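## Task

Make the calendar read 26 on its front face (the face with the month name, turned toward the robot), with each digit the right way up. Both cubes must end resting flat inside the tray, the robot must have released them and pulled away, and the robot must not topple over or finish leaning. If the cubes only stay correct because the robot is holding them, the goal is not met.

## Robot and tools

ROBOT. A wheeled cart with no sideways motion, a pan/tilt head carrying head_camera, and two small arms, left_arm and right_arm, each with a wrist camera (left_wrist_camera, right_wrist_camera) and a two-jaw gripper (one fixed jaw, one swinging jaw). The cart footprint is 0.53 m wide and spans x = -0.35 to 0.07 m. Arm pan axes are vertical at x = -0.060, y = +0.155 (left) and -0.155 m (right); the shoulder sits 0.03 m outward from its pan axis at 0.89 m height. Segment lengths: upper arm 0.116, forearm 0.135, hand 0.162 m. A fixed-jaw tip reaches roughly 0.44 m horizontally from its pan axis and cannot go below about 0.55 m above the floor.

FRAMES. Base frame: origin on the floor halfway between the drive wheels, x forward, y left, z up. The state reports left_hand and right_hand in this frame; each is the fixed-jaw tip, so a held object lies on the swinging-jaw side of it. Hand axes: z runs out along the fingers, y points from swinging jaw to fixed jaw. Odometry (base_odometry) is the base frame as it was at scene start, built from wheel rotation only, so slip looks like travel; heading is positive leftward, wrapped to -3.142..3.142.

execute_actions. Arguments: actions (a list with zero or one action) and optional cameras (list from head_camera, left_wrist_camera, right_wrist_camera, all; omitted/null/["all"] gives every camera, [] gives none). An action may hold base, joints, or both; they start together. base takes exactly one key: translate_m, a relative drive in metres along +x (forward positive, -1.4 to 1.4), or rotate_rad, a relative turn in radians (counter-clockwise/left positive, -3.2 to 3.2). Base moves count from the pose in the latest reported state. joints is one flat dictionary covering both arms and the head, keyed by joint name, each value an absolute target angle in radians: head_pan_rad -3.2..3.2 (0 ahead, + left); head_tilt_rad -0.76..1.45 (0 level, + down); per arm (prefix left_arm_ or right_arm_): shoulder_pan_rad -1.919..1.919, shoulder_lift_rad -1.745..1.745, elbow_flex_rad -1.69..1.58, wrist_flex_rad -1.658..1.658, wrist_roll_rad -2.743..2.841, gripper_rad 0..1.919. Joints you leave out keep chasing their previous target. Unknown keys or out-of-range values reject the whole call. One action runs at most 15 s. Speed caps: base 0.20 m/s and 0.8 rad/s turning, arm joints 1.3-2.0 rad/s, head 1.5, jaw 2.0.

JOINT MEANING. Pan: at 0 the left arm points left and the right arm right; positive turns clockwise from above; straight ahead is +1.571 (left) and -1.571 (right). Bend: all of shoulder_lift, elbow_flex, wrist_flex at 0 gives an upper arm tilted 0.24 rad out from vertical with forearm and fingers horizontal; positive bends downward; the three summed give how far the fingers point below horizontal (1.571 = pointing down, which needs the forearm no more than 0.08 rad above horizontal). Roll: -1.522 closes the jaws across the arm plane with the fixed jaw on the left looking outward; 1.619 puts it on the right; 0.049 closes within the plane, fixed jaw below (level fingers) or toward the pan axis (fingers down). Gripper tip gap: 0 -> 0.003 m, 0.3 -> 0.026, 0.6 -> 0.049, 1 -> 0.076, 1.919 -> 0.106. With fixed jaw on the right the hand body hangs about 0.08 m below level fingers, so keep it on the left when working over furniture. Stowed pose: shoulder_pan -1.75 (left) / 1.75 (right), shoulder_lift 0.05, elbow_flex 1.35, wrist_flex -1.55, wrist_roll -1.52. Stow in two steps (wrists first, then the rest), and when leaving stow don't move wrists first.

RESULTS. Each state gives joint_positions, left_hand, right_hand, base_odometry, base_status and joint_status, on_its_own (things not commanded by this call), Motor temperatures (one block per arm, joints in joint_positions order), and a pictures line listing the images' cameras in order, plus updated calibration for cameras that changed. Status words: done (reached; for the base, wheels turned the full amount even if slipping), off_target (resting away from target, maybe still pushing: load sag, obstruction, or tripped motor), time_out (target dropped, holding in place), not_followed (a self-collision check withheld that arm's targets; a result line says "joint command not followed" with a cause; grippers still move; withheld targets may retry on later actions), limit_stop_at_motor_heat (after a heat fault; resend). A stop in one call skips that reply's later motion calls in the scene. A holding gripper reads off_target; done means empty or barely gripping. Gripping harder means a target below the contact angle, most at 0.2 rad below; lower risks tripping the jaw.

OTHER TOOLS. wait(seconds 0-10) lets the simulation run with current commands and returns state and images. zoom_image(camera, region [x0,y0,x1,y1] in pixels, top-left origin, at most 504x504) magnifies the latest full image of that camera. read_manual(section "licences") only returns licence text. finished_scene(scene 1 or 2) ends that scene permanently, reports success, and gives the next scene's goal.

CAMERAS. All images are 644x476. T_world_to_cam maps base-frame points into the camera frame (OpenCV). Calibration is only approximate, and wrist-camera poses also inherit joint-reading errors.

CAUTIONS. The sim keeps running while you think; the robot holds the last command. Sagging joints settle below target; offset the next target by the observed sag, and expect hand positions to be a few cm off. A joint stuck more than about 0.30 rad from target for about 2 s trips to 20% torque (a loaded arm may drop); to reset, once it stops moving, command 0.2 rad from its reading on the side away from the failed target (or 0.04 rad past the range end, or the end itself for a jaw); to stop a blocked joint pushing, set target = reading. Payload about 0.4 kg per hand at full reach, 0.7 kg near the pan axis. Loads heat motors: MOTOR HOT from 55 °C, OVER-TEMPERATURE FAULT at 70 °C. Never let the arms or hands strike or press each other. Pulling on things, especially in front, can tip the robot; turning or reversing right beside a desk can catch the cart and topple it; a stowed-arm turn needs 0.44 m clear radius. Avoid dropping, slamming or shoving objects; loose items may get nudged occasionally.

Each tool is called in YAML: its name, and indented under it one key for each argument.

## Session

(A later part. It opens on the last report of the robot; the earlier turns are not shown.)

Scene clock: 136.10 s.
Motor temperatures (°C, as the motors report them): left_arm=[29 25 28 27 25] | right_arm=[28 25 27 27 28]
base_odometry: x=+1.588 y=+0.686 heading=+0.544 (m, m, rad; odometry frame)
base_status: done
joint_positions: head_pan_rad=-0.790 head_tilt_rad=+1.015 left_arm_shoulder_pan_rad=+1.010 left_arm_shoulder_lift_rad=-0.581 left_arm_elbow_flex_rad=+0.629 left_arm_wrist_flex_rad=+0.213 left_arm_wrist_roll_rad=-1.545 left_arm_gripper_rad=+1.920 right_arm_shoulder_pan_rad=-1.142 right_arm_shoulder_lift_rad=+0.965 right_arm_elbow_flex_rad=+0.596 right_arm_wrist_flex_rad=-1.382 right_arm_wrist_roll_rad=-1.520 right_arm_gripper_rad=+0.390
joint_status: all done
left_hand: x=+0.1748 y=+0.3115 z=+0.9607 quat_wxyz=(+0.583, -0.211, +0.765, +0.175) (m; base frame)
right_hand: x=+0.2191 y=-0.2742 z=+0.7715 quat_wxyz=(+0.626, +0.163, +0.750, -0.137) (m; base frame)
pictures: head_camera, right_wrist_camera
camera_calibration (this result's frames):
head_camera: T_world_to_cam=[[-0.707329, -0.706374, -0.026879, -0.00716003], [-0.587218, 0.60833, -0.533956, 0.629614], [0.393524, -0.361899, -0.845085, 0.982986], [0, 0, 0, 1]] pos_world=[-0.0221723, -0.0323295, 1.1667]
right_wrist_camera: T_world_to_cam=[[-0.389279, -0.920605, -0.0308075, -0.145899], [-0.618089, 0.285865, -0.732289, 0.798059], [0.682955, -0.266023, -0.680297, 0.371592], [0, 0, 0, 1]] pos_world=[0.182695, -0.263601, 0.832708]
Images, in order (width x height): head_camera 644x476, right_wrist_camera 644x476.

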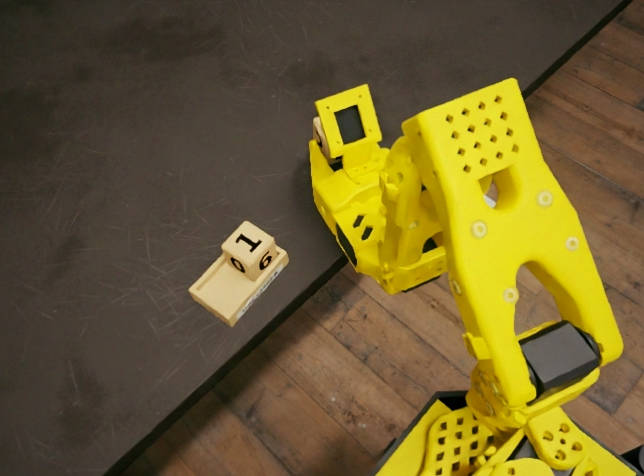

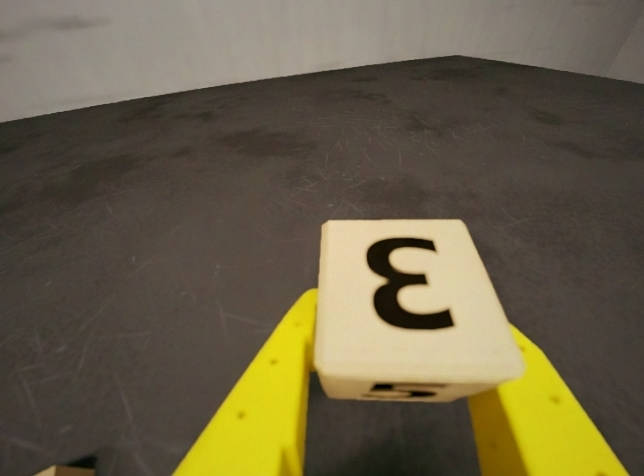

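execute_actions:
  actions:
    - {"joints":{"right_arm_shoulder_lift_rad":1.15,"right_arm_elbow_flex_rad":0.45,"right_arm_wrist_flex_rad":-1.44}}
  cameras: ["head_camera","right_wrist_camera"]

Scene clock: 146.30 s.
Motor temperatures (°C, as the motors report them): left_arm=[29 25 28 27 25] | right_arm=[28 25 27 27 28]
base_odometry: x=+1.588 y=+0.686 heading=+0.544 (m, m, rad; odometry frame)
base_status: not commanded
joint_positions: head_pan_rad=-0.790 head_tilt_rad=+1.015 left_arm_shoulder_pan_rad=+1.010 left_arm_shoulder_lift_rad=-0.581 left_arm_elbow_flex_rad=+0.629 left_arm_wrist_flex_rad=+0.213 left_arm_wrist_roll_rad=-1.545 left_arm_gripper_rad=+1.920 right_arm_shoulder_pan_rad=-1.142 right_arm_shoulder_lift_rad=+1.163 right_arm_elbow_flex_rad=+0.473 right_arm_wrist_flex_rad=-1.421 right_arm_wrist_roll_rad=-1.520 right_arm_gripper_rad=+0.390
joint_status: all done
left_hand: x=+0.1748 y=+0.3115 z=+0.9607 quat_wxyz=(+0.583, -0.211, +0.765, +0.175) (m; base frame)
right_hand: x=+0.2142 y=-0.2720 z=+0.7435 quat_wxyz=(+0.613, +0.165, +0.761, -0.134) (m; base frame)
pictures: head_camera, right_wrist_camera
camera_calibration (this result's frames):
head_camera: T_world_to_cam=[[-0.707329, -0.706374, -0.026879, -0.00716003], [-0.587218, 0.60833, -0.533956, 0.629614], [0.393524, -0.361899, -0.845085, 0.982986], [0, 0, 0, 1]] pos_world=[-0.0221723, -0.0323295, 1.1667]
right_wrist_camera: T_world_to_cam=[[-0.390328, -0.920125, -0.031856, -0.145473], [-0.642179, 0.296888, -0.706727, 0.763046], [0.659735, -0.255398, -0.706768, 0.383976], [0, 0, 0, 1]] pos_world=[0.179907, -0.262326, 0.806014]
Images, in order (width x height): head_camera 644x476, right_wrist_camera 644x476.

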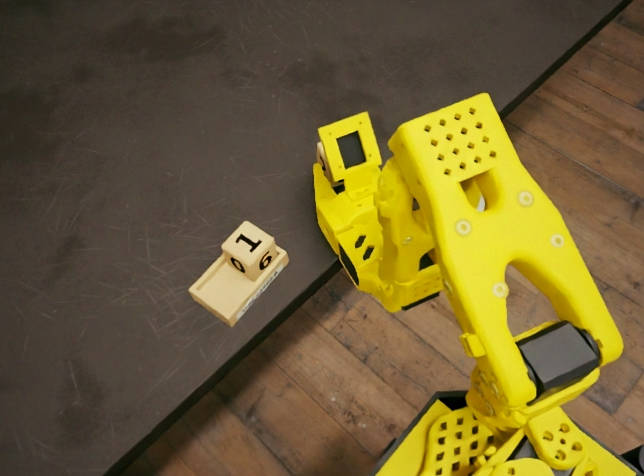

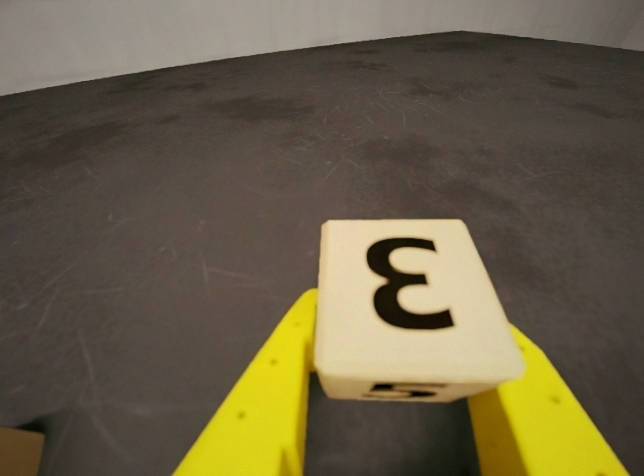

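No contact yet; probe lower.

execute_actions:
  actions:
    - {"joints":{"right_arm_shoulder_lift_rad":1.22,"right_arm_elbow_flex_rad":0.40,"right_arm_wrist_flex_rad":-1.42}}
  cameras: ["right_wrist_camera"]

Scene clock: 150.53 s.
Motor temperatures (°C, as the motors report them): left_arm=[29 25 28 27 25] | right_arm=[28 25 27 27 28]
base_odometry: x=+1.588 y=+0.686 heading=+0.544 (m, m, rad; odometry frame)
base_status: not commanded
joint_positions: head_pan_rad=-0.790 head_tilt_rad=+1.015 left_arm_shoulder_pan_rad=+1.010 left_arm_shoulder_lift_rad=-0.581 left_arm_elbow_flex_rad=+0.629 left_arm_wrist_flex_rad=+0.213 left_arm_wrist_roll_rad=-1.545 left_arm_gripper_rad=+1.920 right_arm_shoulder_pan_rad=-1.142 right_arm_shoulder_lift_rad=+1.233 right_arm_elbow_flex_rad=+0.421 right_arm_wrist_flex_rad=-1.421 right_arm_wrist_roll_rad=-1.520 right_arm_gripper_rad=+0.390
joint_status: all done
left_hand: x=+0.1748 y=+0.3115 z=+0.9607 quat_wxyz=(+0.583, -0.211, +0.765, +0.175) (m; base frame)
right_hand: x=+0.2123 y=-0.2711 z=+0.7326 quat_wxyz=(+0.606, +0.166, +0.767, -0.133) (m; base frame)
pictures: right_wrist_camera
camera_calibration (this result's frames):
right_wrist_camera: T_world_to_cam=[[-0.390865, -0.919879, -0.0323641, -0.145209], [-0.653899, 0.30225, -0.693585, 0.748173], [0.647796, -0.249935, -0.719647, 0.391196], [0, 0, 0, 1]] pos_world=[0.179057, -0.261936, 0.795745]
Images, in order (width x height): right_wrist_camera 644x476.

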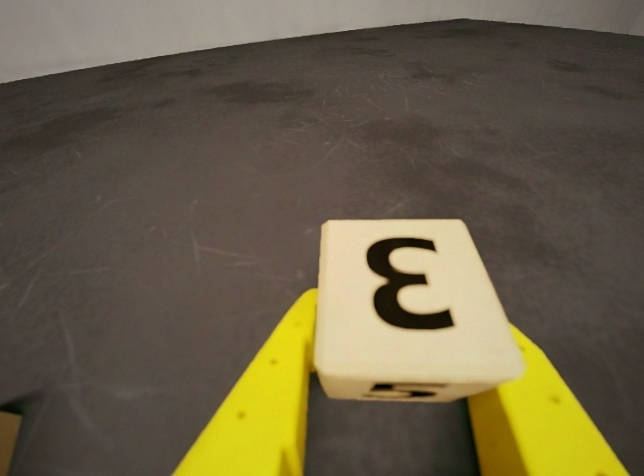

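execute_actions:
  actions:
    - {"joints":{"right_arm_shoulder_lift_rad":1.28,"right_arm_elbow_flex_rad":0.36}}
  cameras: ["right_wrist_camera"]

Scene clock: 157.47 s.
Motor temperatures (°C, as the motors report them): left_arm=[29 25 28 27 25] | right_arm=[28 25 27 27 28]
base_odometry: x=+1.588 y=+0.686 heading=+0.544 (m, m, rad; odometry frame)
base_status: not commanded
joint_positions: head_pan_rad=-0.790 head_tilt_rad=+1.015 left_arm_shoulder_pan_rad=+1.010 left_arm_shoulder_lift_rad=-0.581 left_arm_elbow_flex_rad=+0.629 left_arm_wrist_flex_rad=+0.213 left_arm_wrist_roll_rad=-1.545 left_arm_gripper_rad=+1.920 right_arm_shoulder_pan_rad=-1.142 right_arm_shoulder_lift_rad=+1.275 right_arm_elbow_flex_rad=+0.371 right_arm_wrist_flex_rad=-1.421 right_arm_wrist_roll_rad=-1.520 right_arm_gripper_rad=+0.390
joint_status: all done
left_hand: x=+0.1748 y=+0.3115 z=+0.9607 quat_wxyz=(+0.583, -0.211, +0.765, +0.175) (m; base frame)
right_hand: x=+0.2141 y=-0.2719 z=+0.7292 quat_wxyz=(+0.609, +0.166, +0.764, -0.133) (m; base frame)
pictures: right_wrist_camera
camera_calibration (this result's frames):
right_wrist_camera: T_world_to_cam=[[-0.390595, -0.920002, -0.0321114, -0.145647], [-0.648067, 0.299582, -0.700186, 0.750042], [0.653793, -0.252679, -0.713238, 0.380706], [0, 0, 0, 1]] pos_world=[0.180286, -0.262498, 0.792026]
Images, in order (width x height): right_wrist_camera 644x476.

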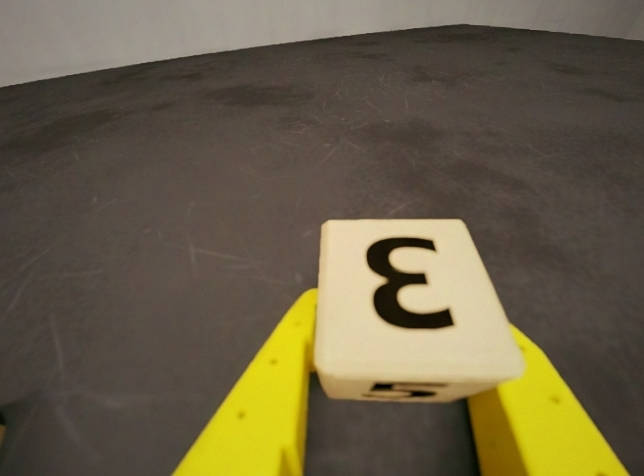

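execute_actions:
  actions:
    - {"joints":{"right_arm_gripper_rad":0.7}}
  cameras: ["right_wrist_camera"]

execute_actions:
  actions:
    - {"joints":{"right_arm_shoulder_lift_rad":0.5,"right_arm_elbow_flex_rad":-0.48,"right_arm_wrist_flex_rad":0}}
  cameras: []

execute_actions:
  actions:
    - {"base":{"translate_m":0.05},"joints":{"right_arm_shoulder_pan_rad":-1.07,"right_arm_shoulder_lift_rad":0.6,"right_arm_wrist_flex_rad":1.4,"right_arm_wrist_roll_rad":-1.45}}
  cameras: ["head_camera","right_wrist_camera"]

Scene clock: 170.87 s.
Motor temperatures (°C, as the motors report them): left_arm=[29 25 28 27 25] | right_arm=[28 25 27 27 28]
base_odometry: x=+1.588 y=+0.686 heading=+0.544 (m, m, rad; odometry frame)
base_status: not commanded
joint_positions: head_pan_rad=-0.790 head_tilt_rad=+1.015 left_arm_shoulder_pan_rad=+1.010 left_arm_shoulder_lift_rad=-0.581 left_arm_elbow_flex_rad=+0.629 left_arm_wrist_flex_rad=+0.213 left_arm_wrist_roll_rad=-1.545 left_arm_gripper_rad=+1.920 right_arm_shoulder_pan_rad=-1.140 right_arm_shoulder_lift_rad=+1.275 right_arm_elbow_flex_rad=+0.367 right_arm_wrist_flex_rad=-1.421 right_arm_wrist_roll_rad=-1.520 right_arm_gripper_rad=+0.689
joint_status: all done
left_hand: x=+0.1748 y=+0.3115 z=+0.9607 quat_wxyz=(+0.583, -0.211, +0.765, +0.175) (m; base frame)
right_hand: x=+0.2144 y=-0.2726 z=+0.7297 quat_wxyz=(+0.610, +0.166, +0.763, -0.134) (m; base frame)
pictures: right_wrist_camera
camera_calibration (this result's frames):
right_wrist_camera: T_world_to_cam=[[-0.391917, -0.919443, -0.0320266, -0.145731], [-0.645651, 0.299677, -0.702373, 0.751856], [0.65539, -0.254594, -0.711088, 0.37825], [0, 0, 0, 1]] pos_world=[0.180421, -0.263005, 0.792385]
Images, in order (width x height): right_wrist_camera 644x476.

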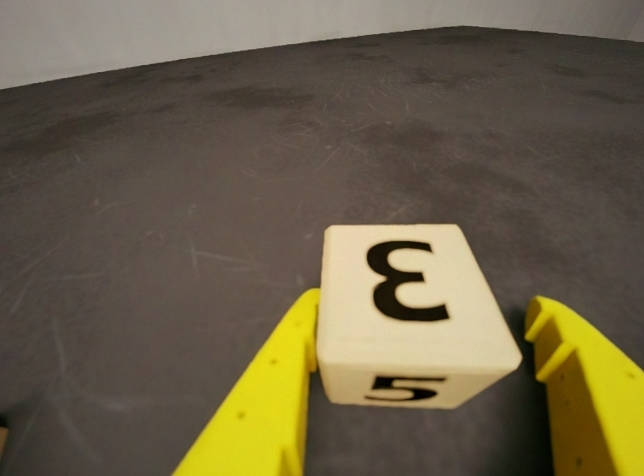

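Scene clock: 172.60 s.
Motor temperatures (°C, as the motors report them): left_arm=[29 25 28 27 25] | right_arm=[28 25 27 27 28]
base_odometry: x=+1.588 y=+0.686 heading=+0.544 (m, m, rad; odometry frame)
base_status: not commanded
joint_positions: head_pan_rad=-0.790 head_tilt_rad=+1.015 left_arm_shoulder_pan_rad=+1.010 left_arm_shoulder_lift_rad=-0.581 left_arm_elbow_flex_rad=+0.629 left_arm_wrist_flex_rad=+0.213 left_arm_wrist_roll_rad=-1.545 left_arm_gripper_rad=+1.920 right_arm_shoulder_pan_rad=-1.140 right_arm_shoulder_lift_rad=+0.561 right_arm_elbow_flex_rad=-0.435 right_arm_wrist_flex_rad=-0.002 right_arm_wrist_roll_rad=-1.520 right_arm_gripper_rad=+0.691
joint_status: all done
left_hand: x=+0.1748 y=+0.3115 z=+0.9607 quat_wxyz=(+0.583, -0.211, +0.765, +0.175) (m; base frame)
right_hand: x=+0.3137 y=-0.3182 z=+0.9423 quat_wxyz=(+0.646, +0.159, +0.733, -0.142) (m; base frame)
pictures: none
No camera images: the call's "cameras" was empty. Leave "cameras" out to get every camera's image.

Scene clock: 174.30 s.
Motor temperatures (°C, as the motors report them): left_arm=[29 25 28 27 25] | right_arm=[28 25 27 27 28]
base_odometry: x=+1.631 y=+0.712 heading=+0.544 (m, m, rad; odometry frame)
base_status: done
joint_positions: head_pan_rad=-0.790 head_tilt_rad=+1.015 left_arm_shoulder_pan_rad=+1.010 left_arm_shoulder_lift_rad=-0.581 left_arm_elbow_flex_rad=+0.629 left_arm_wrist_flex_rad=+0.213 left_arm_wrist_roll_rad=-1.545 left_arm_gripper_rad=+1.920 right_arm_shoulder_pan_rad=-1.080 right_arm_shoulder_lift_rad=+0.623 right_arm_elbow_flex_rad=-0.441 right_arm_wrist_flex_rad=+1.393 right_arm_wrist_roll_rad=-1.460 right_arm_gripper_rad=+0.691
joint_status: all done
left_hand: x=+0.1748 y=+0.3115 z=+0.9607 quat_wxyz=(+0.583, -0.211, +0.765, +0.175) (m; base frame)
right_hand: x=+0.1651 y=-0.2665 z=+0.7893 quat_wxyz=(-0.002, +0.213, +0.977, +0.000) (m; base frame)
pictures: head_camera, right_wrist_camera
camera_calibration (this result's frames):
head_camera: T_world_to_cam=[[-0.707341, -0.706362, -0.026879, -0.00716061], [-0.587207, 0.608339, -0.533958, 0.629617], [0.393519, -0.361907, -0.845084, 0.982985], [0, 0, 0, 1]] pos_world=[-0.0221729, -0.0323299, 1.1667]
right_wrist_camera: T_world_to_cam=[[-0.440062, -0.897317, -0.0341794, -0.142008], [-0.761831, 0.352926, 0.543191, -0.189621], [-0.475352, 0.265077, -0.838913, 0.880606], [0, 0, 0, 1]] pos_world=[0.211647, -0.293932, 0.836898]
Images, in order (width x height): head_camera 644x476, right_wrist_camera 644x476.

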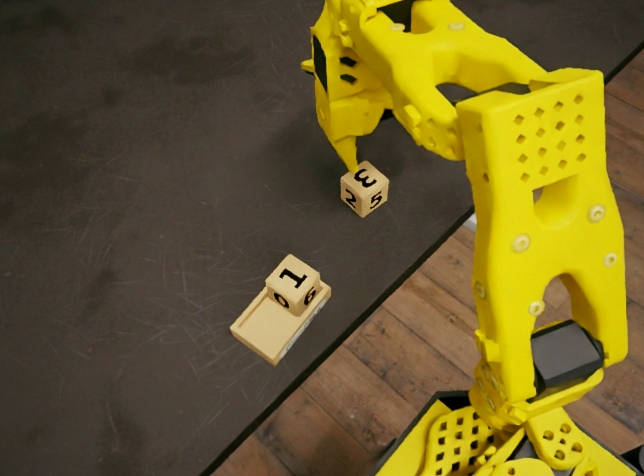

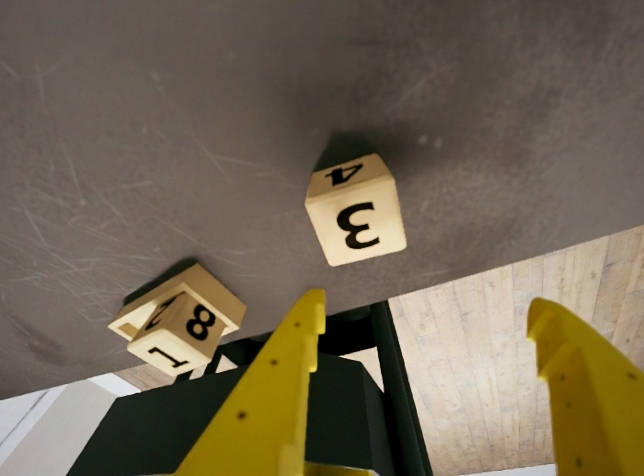

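execute_actions:
  actions:
    - {"joints":{"right_arm_shoulder_pan_rad":-1.13,"right_arm_shoulder_lift_rad":0.68,"right_arm_wrist_flex_rad":1.3,"right_arm_wrist_roll_rad":-1.12}}
  cameras: ["right_wrist_camera"]

execute_actions:
  actions:
    - {"joints":{"right_arm_shoulder_lift_rad":0.81,"right_arm_wrist_flex_rad":1.17}}
  cameras: ["right_wrist_camera"]

Scene clock: 192.23 s.
Motor temperatures (°C, as the motors report them): left_arm=[29 25 28 27 25] | right_arm=[28 25 27 27 28]
base_odometry: x=+1.631 y=+0.712 heading=+0.544 (m, m, rad; odometry frame)
base_status: not commanded
joint_positions: head_pan_rad=-0.790 head_tilt_rad=+1.015 left_arm_shoulder_pan_rad=+1.010 left_arm_shoulder_lift_rad=-0.581 left_arm_elbow_flex_rad=+0.629 left_arm_wrist_flex_rad=+0.213 left_arm_wrist_roll_rad=-1.545 left_arm_gripper_rad=+1.920 right_arm_shoulder_pan_rad=-1.119 right_arm_shoulder_lift_rad=+0.699 right_arm_elbow_flex_rad=-0.444 right_arm_wrist_flex_rad=+1.308 right_arm_wrist_roll_rad=-1.130 right_arm_gripper_rad=+0.691
joint_status: all done
left_hand: x=+0.1748 y=+0.3115 z=+0.9607 quat_wxyz=(+0.583, -0.211, +0.765, +0.175) (m; base frame)
right_hand: x=+0.1716 y=-0.2597 z=+0.7725 quat_wxyz=(+0.003, +0.030, +1.000, -0.001) (m; base frame)
pictures: right_wrist_camera
camera_calibration (this result's frames):
right_wrist_camera: T_world_to_cam=[[-0.0873024, -0.995684, -0.0314851, -0.221758], [-0.843181, 0.057026, 0.534597, -0.234228], [-0.530494, 0.0732192, -0.84452, 0.83175], [0, 0, 0, 1]] pos_world=[0.224382, -0.268344, 0.820665]
Images, in order (width x height): right_wrist_camera 644x476.

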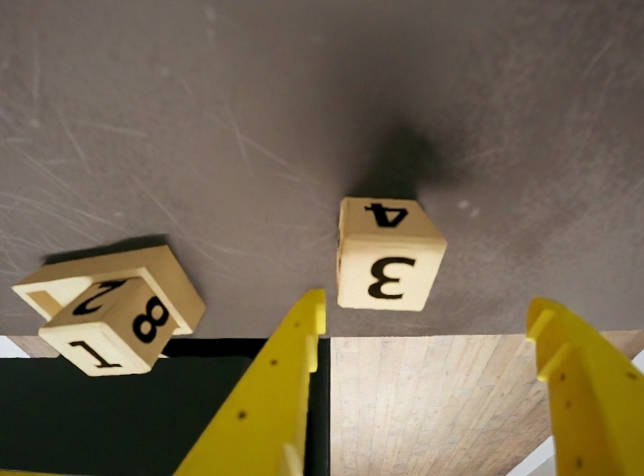

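Scene clock: 193.03 s.
Motor temperatures (°C, as the motors report them): left_arm=[29 25 28 27 25] | right_arm=[28 25 27 27 28]
base_odometry: x=+1.631 y=+0.712 heading=+0.544 (m, m, rad; odometry frame)
base_status: not commanded
joint_positions: head_pan_rad=-0.790 head_tilt_rad=+1.015 left_arm_shoulder_pan_rad=+1.010 left_arm_shoulder_lift_rad=-0.581 left_arm_elbow_flex_rad=+0.629 left_arm_wrist_flex_rad=+0.213 left_arm_wrist_roll_rad=-1.545 left_arm_gripper_rad=+1.920 right_arm_shoulder_pan_rad=-1.119 right_arm_shoulder_lift_rad=+0.828 right_arm_elbow_flex_rad=-0.444 right_arm_wrist_flex_rad=+1.178 right_arm_wrist_roll_rad=-1.130 right_arm_gripper_rad=+0.691
joint_status: all done
left_hand: x=+0.1748 y=+0.3115 z=+0.9607 quat_wxyz=(+0.583, -0.211, +0.765, +0.175) (m; base frame)
right_hand: x=+0.1747 y=-0.2611 z=+0.7432 quat_wxyz=(+0.004, +0.030, +1.000, -0.002) (m; base frame)
pictures: right_wrist_camera
camera_calibration (this result's frames):
right_wrist_camera: T_world_to_cam=[[-0.0872593, -0.995705, -0.0309382, -0.224313], [-0.843918, 0.0573839, 0.533395, -0.214769], [-0.529328, 0.072653, -0.845301, 0.808936], [0, 0, 0, 1]] pos_world=[0.227373, -0.269797, 0.791411]
Images, in order (width x height): right_wrist_camera 644x476.

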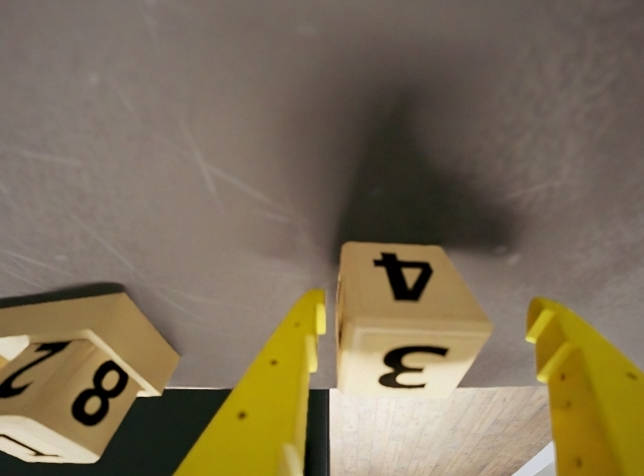

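execute_actions:
  actions:
    - {"joints":{"right_arm_wrist_flex_rad":1.215,"right_arm_shoulder_pan_rad":-1.09,"right_arm_gripper_rad":0.22}}
  cameras: []

execute_actions:
  actions:
    - {"joints":{"right_arm_shoulder_lift_rad":0.1,"right_arm_elbow_flex_rad":0.05,"right_arm_wrist_flex_rad":1.36,"right_arm_wrist_roll_rad":0.05}}
  cameras: []

execute_actions:
  actions:
    - {"joints":{"right_arm_shoulder_pan_rad":-1.73,"head_pan_rad":-0.5,"head_tilt_rad":1.15}}
  cameras: []

execute_actions:
  actions:
    - {"joints":{"right_arm_shoulder_lift_rad":0.17,"right_arm_elbow_flex_rad":0.37,"right_arm_wrist_flex_rad":1.02}}
  cameras: ["head_camera","right_wrist_camera"]

Scene clock: 203.53 s.
Motor temperatures (°C, as the motors report them): left_arm=[29 25 28 27 25] | right_arm=[28 25 27 27 28]
base_odometry: x=+1.631 y=+0.712 heading=+0.544 (m, m, rad; odometry frame)
base_status: not commanded
joint_positions: head_pan_rad=-0.790 head_tilt_rad=+1.015 left_arm_shoulder_pan_rad=+1.010 left_arm_shoulder_lift_rad=-0.581 left_arm_elbow_flex_rad=+0.629 left_arm_wrist_flex_rad=+0.213 left_arm_wrist_roll_rad=-1.545 left_arm_gripper_rad=+1.920 right_arm_shoulder_pan_rad=-1.102 right_arm_shoulder_lift_rad=+0.828 right_arm_elbow_flex_rad=-0.444 right_arm_wrist_flex_rad=+1.207 right_arm_wrist_roll_rad=-1.130 right_arm_gripper_rad=+0.390
joint_status: right_arm_gripper_rad off_target (ended at +0.390, target +0.220); the others done
left_hand: x=+0.1748 y=+0.3115 z=+0.9607 quat_wxyz=(+0.583, -0.211, +0.765, +0.175) (m; base frame)
right_hand: x=+0.1687 y=-0.2630 z=+0.7433 quat_wxyz=(-0.009, +0.039, +0.999, +0.004) (m; base frame)
pictures: none
No camera images: the call's "cameras" was empty. Leave "cameras" out to get every camera's image.

Scene clock: 205.20 s.
Motor temperatures (°C, as the motors report them): left_arm=[29 25 28 27 25] | right_arm=[28 25 27 27 28]
base_odometry: x=+1.631 y=+0.712 heading=+0.544 (m, m, rad; odometry frame)
base_status: not commanded
joint_positions: head_pan_rad=-0.790 head_tilt_rad=+1.015 left_arm_shoulder_pan_rad=+1.010 left_arm_shoulder_lift_rad=-0.581 left_arm_elbow_flex_rad=+0.629 left_arm_wrist_flex_rad=+0.213 left_arm_wrist_roll_rad=-1.545 left_arm_gripper_rad=+1.920 right_arm_shoulder_pan_rad=-1.102 right_arm_shoulder_lift_rad=+0.150 right_arm_elbow_flex_rad=+0.051 right_arm_wrist_flex_rad=+1.353 right_arm_wrist_roll_rad=+0.039 right_arm_gripper_rad=+0.390
joint_status: all done
left_hand: x=+0.1748 y=+0.3115 z=+0.9607 quat_wxyz=(+0.583, -0.211, +0.765, +0.175) (m; base frame)
right_hand: x=+0.1208 y=-0.2470 z=+0.8186 quat_wxyz=(+0.004, -0.519, +0.855, -0.007) (m; base frame)
pictures: none
No camera images: the call's "cameras" was empty. Leave "cameras" out to get every camera's image.

Scene clock: 206.40 s.
Motor temperatures (°C, as the motors report them): left_arm=[29 25 28 27 25] | right_arm=[28 25 27 27 28]
base_odometry: x=+1.631 y=+0.712 heading=+0.544 (m, m, rad; odometry frame)
base_status: not commanded
joint_positions: head_pan_rad=-0.510 head_tilt_rad=+1.145 left_arm_shoulder_pan_rad=+1.010 left_arm_shoulder_lift_rad=-0.581 left_arm_elbow_flex_rad=+0.629 left_arm_wrist_flex_rad=+0.213 left_arm_wrist_roll_rad=-1.545 left_arm_gripper_rad=+1.920 right_arm_shoulder_pan_rad=-1.718 right_arm_shoulder_lift_rad=+0.150 right_arm_elbow_flex_rad=+0.051 right_arm_wrist_flex_rad=+1.353 right_arm_wrist_roll_rad=+0.039 right_arm_gripper_rad=+0.390
joint_status: all done
left_hand: x=+0.1748 y=+0.3115 z=+0.9607 quat_wxyz=(+0.583, -0.211, +0.765, +0.175) (m; base frame)
right_hand: x=+0.1407 y=-0.1255 z=+0.8186 quat_wxyz=(+0.006, -0.754, +0.657, -0.005) (m; base frame)
pictures: none
No camera images: the call's "cameras" was empty. Leave "cameras" out to get every camera's image.

Scene clock: 207.43 s.
Motor temperatures (°C, as the motors report them): left_arm=[29 25 28 27 25] | right_arm=[28 25 27 27 28]
base_odometry: x=+1.631 y=+0.712 heading=+0.544 (m, m, rad; odometry frame)
base_status: not commanded
joint_positions: head_pan_rad=-0.510 head_tilt_rad=+1.145 left_arm_shoulder_pan_rad=+1.010 left_arm_shoulder_lift_rad=-0.581 left_arm_elbow_flex_rad=+0.629 left_arm_wrist_flex_rad=+0.213 left_arm_wrist_roll_rad=-1.545 left_arm_gripper_rad=+1.920 right_arm_shoulder_pan_rad=-1.718 right_arm_shoulder_lift_rad=+0.181 right_arm_elbow_flex_rad=+0.371 right_arm_wrist_flex_rad=+1.028 right_arm_wrist_roll_rad=+0.039 right_arm_gripper_rad=+0.390
joint_status: all done
left_hand: x=+0.1748 y=+0.3115 z=+0.9607 quat_wxyz=(+0.583, -0.211, +0.765, +0.175) (m; base frame)
right_hand: x=+0.1246 y=-0.1279 z=+0.7730 quat_wxyz=(-0.003, -0.754, +0.657, +0.003) (m; base frame)
pictures: head_camera, right_wrist_camera
camera_calibration (this result's frames):
head_camera: T_world_to_cam=[[-0.487378, -0.872768, -0.0272002, 0.0035474], [-0.78686, 0.452483, -0.419656, 0.488671], [0.37857, -0.183128, -0.907276, 1.05387], [0, 0, 0, 1]] pos_world=[-0.0127167, -0.0250271, 1.16132]
right_wrist_camera: T_world_to_cam=[[0.993051, 0.109873, -0.0421662, -0.0796438], [0.115167, -0.833536, 0.540327, -0.519342], [0.0242203, -0.541429, -0.840398, 0.646654], [0, 0, 0, 1]] pos_world=[0.123239, -0.0740224, 0.820703]
Images, in order (width x height): head_camera 644x476, right_wrist_camera 644x476.

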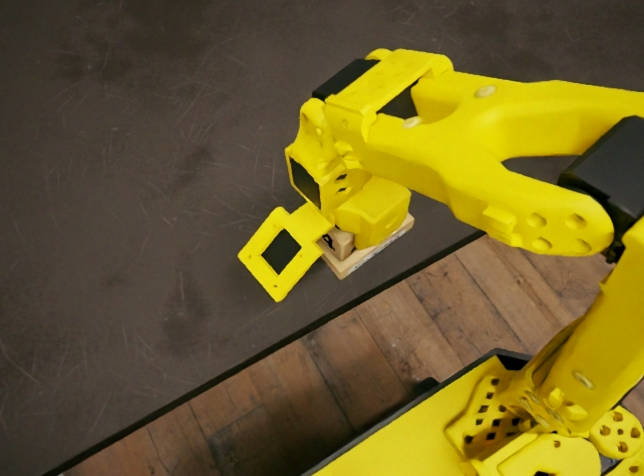

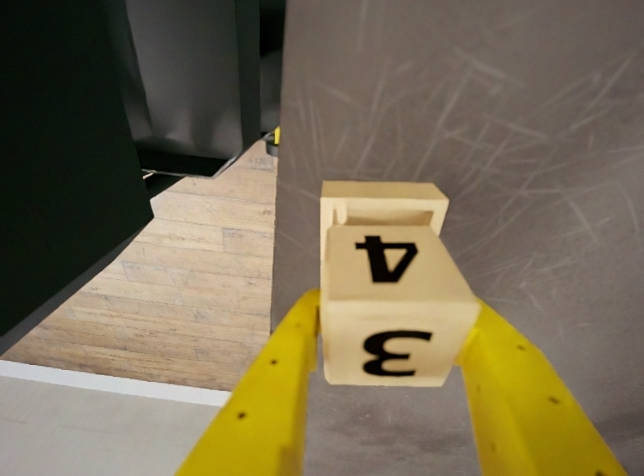

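execute_actions:
  actions:
    - {"joints":{"right_arm_shoulder_lift_rad":0.25,"right_arm_elbow_flex_rad":0.30,"right_arm_wrist_flex_rad":0.97}}
  cameras: ["right_wrist_camera"]

Scene clock: 212.83 s.
Motor temperatures (°C, as the motors report them): left_arm=[29 25 28 27 25] | right_arm=[28 25 27 27 28]
base_odometry: x=+1.631 y=+0.712 heading=+0.544 (m, m, rad; odometry frame)
base_status: not commanded
joint_positions: head_pan_rad=-0.510 head_tilt_rad=+1.145 left_arm_shoulder_pan_rad=+1.010 left_arm_shoulder_lift_rad=-0.581 left_arm_elbow_flex_rad=+0.629 left_arm_wrist_flex_rad=+0.213 left_arm_wrist_roll_rad=-1.545 left_arm_gripper_rad=+1.920 right_arm_shoulder_pan_rad=-1.718 right_arm_shoulder_lift_rad=+0.259 right_arm_elbow_flex_rad=+0.337 right_arm_wrist_flex_rad=+0.978 right_arm_wrist_roll_rad=+0.039 right_arm_gripper_rad=+0.390
joint_status: all done
left_hand: x=+0.1748 y=+0.3115 z=+0.9607 quat_wxyz=(+0.583, -0.211, +0.765, +0.175) (m; base frame)
right_hand: x=+0.1304 y=-0.1270 z=+0.7637 quat_wxyz=(-0.001, -0.754, +0.657, +0.001) (m; base frame)
pictures: right_wrist_camera
camera_calibration (this result's frames):
right_wrist_camera: T_world_to_cam=[[0.993232, 0.1099, -0.0375711, -0.0893461], [0.112708, -0.833902, 0.540282, -0.513976], [0.0280462, -0.54086, -0.840645, 0.638953], [0, 0, 0, 1]] pos_world=[0.12875, -0.0732027, 0.811468]
Images, in order (width x height): right_wrist_camera 644x476.

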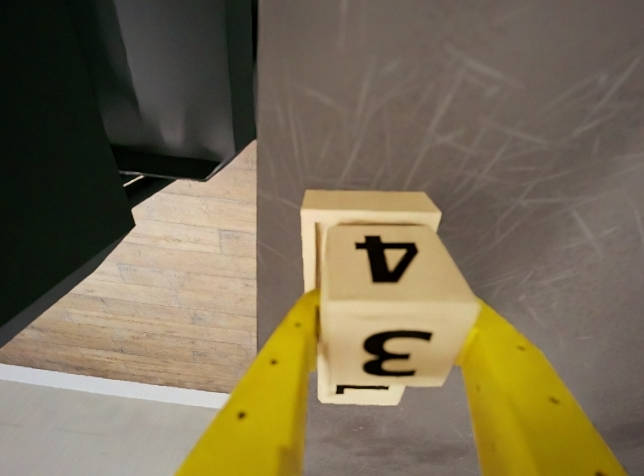

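execute_actions:
  actions:
    - {"joints":{"right_arm_shoulder_pan_rad":-1.698,"right_arm_shoulder_lift_rad":0.27,"right_arm_elbow_flex_rad":0.375,"right_arm_wrist_flex_rad":0.91}}
  cameras: ["right_wrist_camera"]

Scene clock: 220.23 s.
Motor temperatures (°C, as the motors report them): left_arm=[29 25 28 27 25] | right_arm=[28 25 27 27 28]
base_odometry: x=+1.631 y=+0.712 heading=+0.544 (m, m, rad; odometry frame)
base_status: not commanded
joint_positions: head_pan_rad=-0.510 head_tilt_rad=+1.145 left_arm_shoulder_pan_rad=+1.010 left_arm_shoulder_lift_rad=-0.581 left_arm_elbow_flex_rad=+0.629 left_arm_wrist_flex_rad=+0.213 left_arm_wrist_roll_rad=-1.545 left_arm_gripper_rad=+1.920 right_arm_shoulder_pan_rad=-1.708 right_arm_shoulder_lift_rad=+0.279 right_arm_elbow_flex_rad=+0.375 right_arm_wrist_flex_rad=+0.917 right_arm_wrist_roll_rad=+0.039 right_arm_gripper_rad=+0.390
joint_status: all done
left_hand: x=+0.1748 y=+0.3115 z=+0.9607 quat_wxyz=(+0.583, -0.211, +0.765, +0.175) (m; base frame)
right_hand: x=+0.1288 y=-0.1293 z=+0.7560 quat_wxyz=(+0.000, -0.751, +0.661, +0.000) (m; base frame)
pictures: right_wrist_camera
camera_calibration (this result's frames):
right_wrist_camera: T_world_to_cam=[[0.994465, 0.0992437, -0.0345073, -0.0917075], [0.102105, -0.835291, 0.540245, -0.510337], [0.0247922, -0.540778, -0.8408, 0.631816], [0, 0, 0, 1]] pos_world=[0.127644, -0.0755061, 0.803773]
Images, in order (width x height): right_wrist_camera 644x476.

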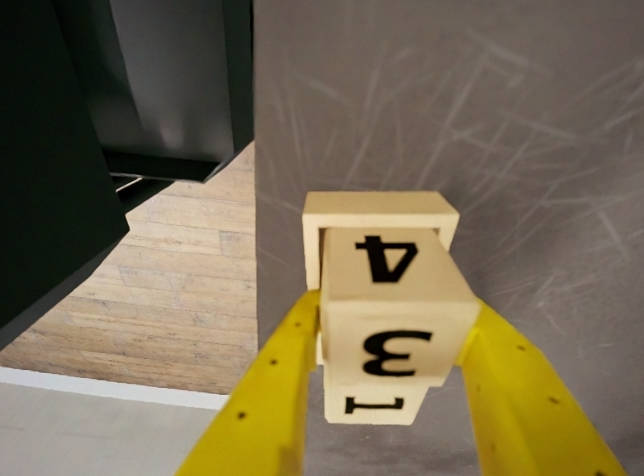

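execute_actions:
  actions:
    - {"joints":{"right_arm_shoulder_lift_rad":0.295,"right_arm_elbow_flex_rad":0.385,"right_arm_wrist_flex_rad":0.875}}
  cameras: ["right_wrist_camera"]

execute_actions:
  actions:
    - {"joints":{"right_arm_gripper_rad":0.7}}
  cameras: ["right_wrist_camera"]

execute_actions:
  actions:
    - {"base":{"translate_m":-0.008},"joints":{"right_arm_shoulder_lift_rad":0.0,"right_arm_elbow_flex_rad":0.2,"right_arm_wrist_flex_rad":1.3}}
  cameras: []

execute_actions:
  actions:
    - {"base":{"translate_m":-0.2},"joints":{"right_arm_shoulder_lift_rad":-0.4,"right_arm_shoulder_pan_rad":-1.0,"head_pan_rad":-0.2,"head_tilt_rad":0.85}}
  cameras: ["head_camera"]

Scene clock: 229.40 s.
Motor temperatures (°C, as the motors report them): left_arm=[29 25 28 27 25] | right_arm=[28 25 27 27 28]
base_odometry: x=+1.631 y=+0.712 heading=+0.544 (m, m, rad; odometry frame)
base_status: not commanded
joint_positions: head_pan_rad=-0.510 head_tilt_rad=+1.145 left_arm_shoulder_pan_rad=+1.010 left_arm_shoulder_lift_rad=-0.581 left_arm_elbow_flex_rad=+0.629 left_arm_wrist_flex_rad=+0.213 left_arm_wrist_roll_rad=-1.545 left_arm_gripper_rad=+1.920 right_arm_shoulder_pan_rad=-1.708 right_arm_shoulder_lift_rad=+0.299 right_arm_elbow_flex_rad=+0.384 right_arm_wrist_flex_rad=+0.893 right_arm_wrist_roll_rad=+0.039 right_arm_gripper_rad=+0.390
joint_status: all done
left_hand: x=+0.1748 y=+0.3115 z=+0.9607 quat_wxyz=(+0.583, -0.211, +0.765, +0.175) (m; base frame)
right_hand: x=+0.1278 y=-0.1295 z=+0.7517 quat_wxyz=(-0.002, -0.751, +0.661, +0.002) (m; base frame)
pictures: right_wrist_camera
camera_calibration (this result's frames):
right_wrist_camera: T_world_to_cam=[[0.994297, 0.0992206, -0.0391029, -0.0873203], [0.104568, -0.834951, 0.540298, -0.50833], [0.0209597, -0.541306, -0.840565, 0.62838], [0, 0, 0, 1]] pos_world=[0.126807, -0.0756215, 0.799429]
Images, in order (width x height): right_wrist_camera 644x476.

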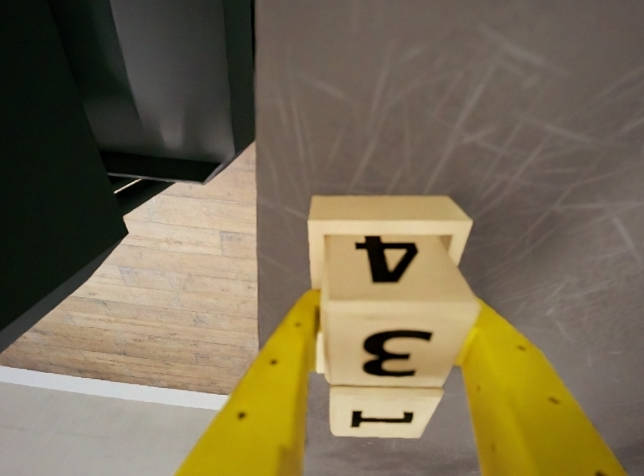

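Scene clock: 230.17 s.
Motor temperatures (°C, as the motors report them): left_arm=[29 25 28 27 25] | right_arm=[28 25 27 27 28]
base_odometry: x=+1.631 y=+0.712 heading=+0.544 (m, m, rad; odometry frame)
base_status: not commanded
joint_positions: head_pan_rad=-0.510 head_tilt_rad=+1.145 left_arm_shoulder_pan_rad=+1.010 left_arm_shoulder_lift_rad=-0.581 left_arm_elbow_flex_rad=+0.629 left_arm_wrist_flex_rad=+0.213 left_arm_wrist_roll_rad=-1.545 left_arm_gripper_rad=+1.920 right_arm_shoulder_pan_rad=-1.708 right_arm_shoulder_lift_rad=+0.304 right_arm_elbow_flex_rad=+0.384 right_arm_wrist_flex_rad=+0.883 right_arm_wrist_roll_rad=+0.039 right_arm_gripper_rad=+0.690
joint_status: all done
left_hand: x=+0.1748 y=+0.3115 z=+0.9607 quat_wxyz=(+0.583, -0.211, +0.765, +0.175) (m; base frame)
right_hand: x=+0.1286 y=-0.1293 z=+0.7509 quat_wxyz=(+0.000, -0.751, +0.661, +0.000) (m; base frame)
pictures: right_wrist_camera
camera_calibration (this result's frames):
right_wrist_camera: T_world_to_cam=[[0.994465, 0.0992437, -0.0345073, -0.0916408], [0.102105, -0.835291, 0.540245, -0.507571], [0.0247922, -0.540778, -0.8408, 0.627494], [0, 0, 0, 1]] pos_world=[0.127402, -0.0755394, 0.798647]
Images, in order (width x height): right_wrist_camera 644x476.

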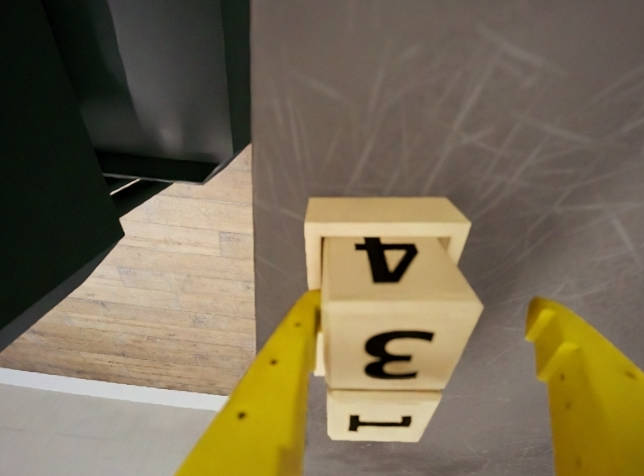

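Scene clock: 231.27 s.
Motor temperatures (°C, as the motors report them): left_arm=[29 25 28 27 25] | right_arm=[28 25 27 27 28]
base_odometry: x=+1.624 y=+0.708 heading=+0.544 (m, m, rad; odometry frame)
base_status: done
joint_positions: head_pan_rad=-0.510 head_tilt_rad=+1.145 left_arm_shoulder_pan_rad=+1.010 left_arm_shoulder_lift_rad=-0.581 left_arm_elbow_flex_rad=+0.629 left_arm_wrist_flex_rad=+0.213 left_arm_wrist_roll_rad=-1.545 left_arm_gripper_rad=+1.920 right_arm_shoulder_pan_rad=-1.708 right_arm_shoulder_lift_rad=+0.043 right_arm_elbow_flex_rad=+0.237 right_arm_wrist_flex_rad=+1.293 right_arm_wrist_roll_rad=+0.039 right_arm_gripper_rad=+0.691
joint_status: all done
left_hand: x=+0.1748 y=+0.3115 z=+0.9607 quat_wxyz=(+0.583, -0.211, +0.765, +0.175) (m; base frame)
right_hand: x=+0.1244 y=-0.1299 z=+0.8125 quat_wxyz=(-0.001, -0.751, +0.661, +0.001) (m; base frame)
pictures: none
No camera images: the call's "cameras" was empty. Leave "cameras" out to get every camera's image.

Scene clock: 233.03 s.
Motor temperatures (°C, as the motors report them): left_arm=[29 25 28 27 25] | right_arm=[28 25 27 27 28]
base_odometry: x=+1.453 y=+0.604 heading=+0.545 (m, m, rad; odometry frame)
base_status: done
joint_positions: head_pan_rad=-0.210 head_tilt_rad=+0.865 left_arm_shoulder_pan_rad=+1.010 left_arm_shoulder_lift_rad=-0.581 left_arm_elbow_flex_rad=+0.629 left_arm_wrist_flex_rad=+0.213 left_arm_wrist_roll_rad=-1.545 left_arm_gripper_rad=+1.920 right_arm_shoulder_pan_rad=-1.011 right_arm_shoulder_lift_rad=-0.367 right_arm_elbow_flex_rad=+0.237 right_arm_wrist_flex_rad=+1.296 right_arm_wrist_roll_rad=+0.039 right_arm_gripper_rad=+0.691
joint_status: all done
left_hand: x=+0.1748 y=+0.3115 z=+0.9607 quat_wxyz=(+0.583, -0.211, +0.765, +0.175) (m; base frame)
right_hand: x=+0.1137 y=-0.2642 z=+0.8811 quat_wxyz=(+0.098, -0.470, +0.859, -0.175) (m; base frame)
pictures: head_camera
camera_calibration (this result's frames):
head_camera: T_world_to_cam=[[-0.200332, -0.979384, -0.0259433, 0.0155918], [-0.737121, 0.168115, -0.654515, 0.761332], [0.645383, -0.111997, -0.755604, 0.891832], [0, 0, 0, 1]] pos_world=[-0.0112557, -0.0128386, 1.17258]
Images, in order (width x height): head_camera 644x476.

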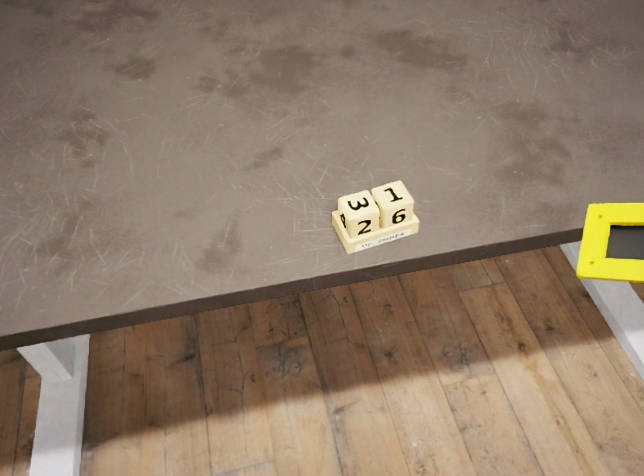

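finished_scene:
  scene: 1

The scene is finished: the task was done.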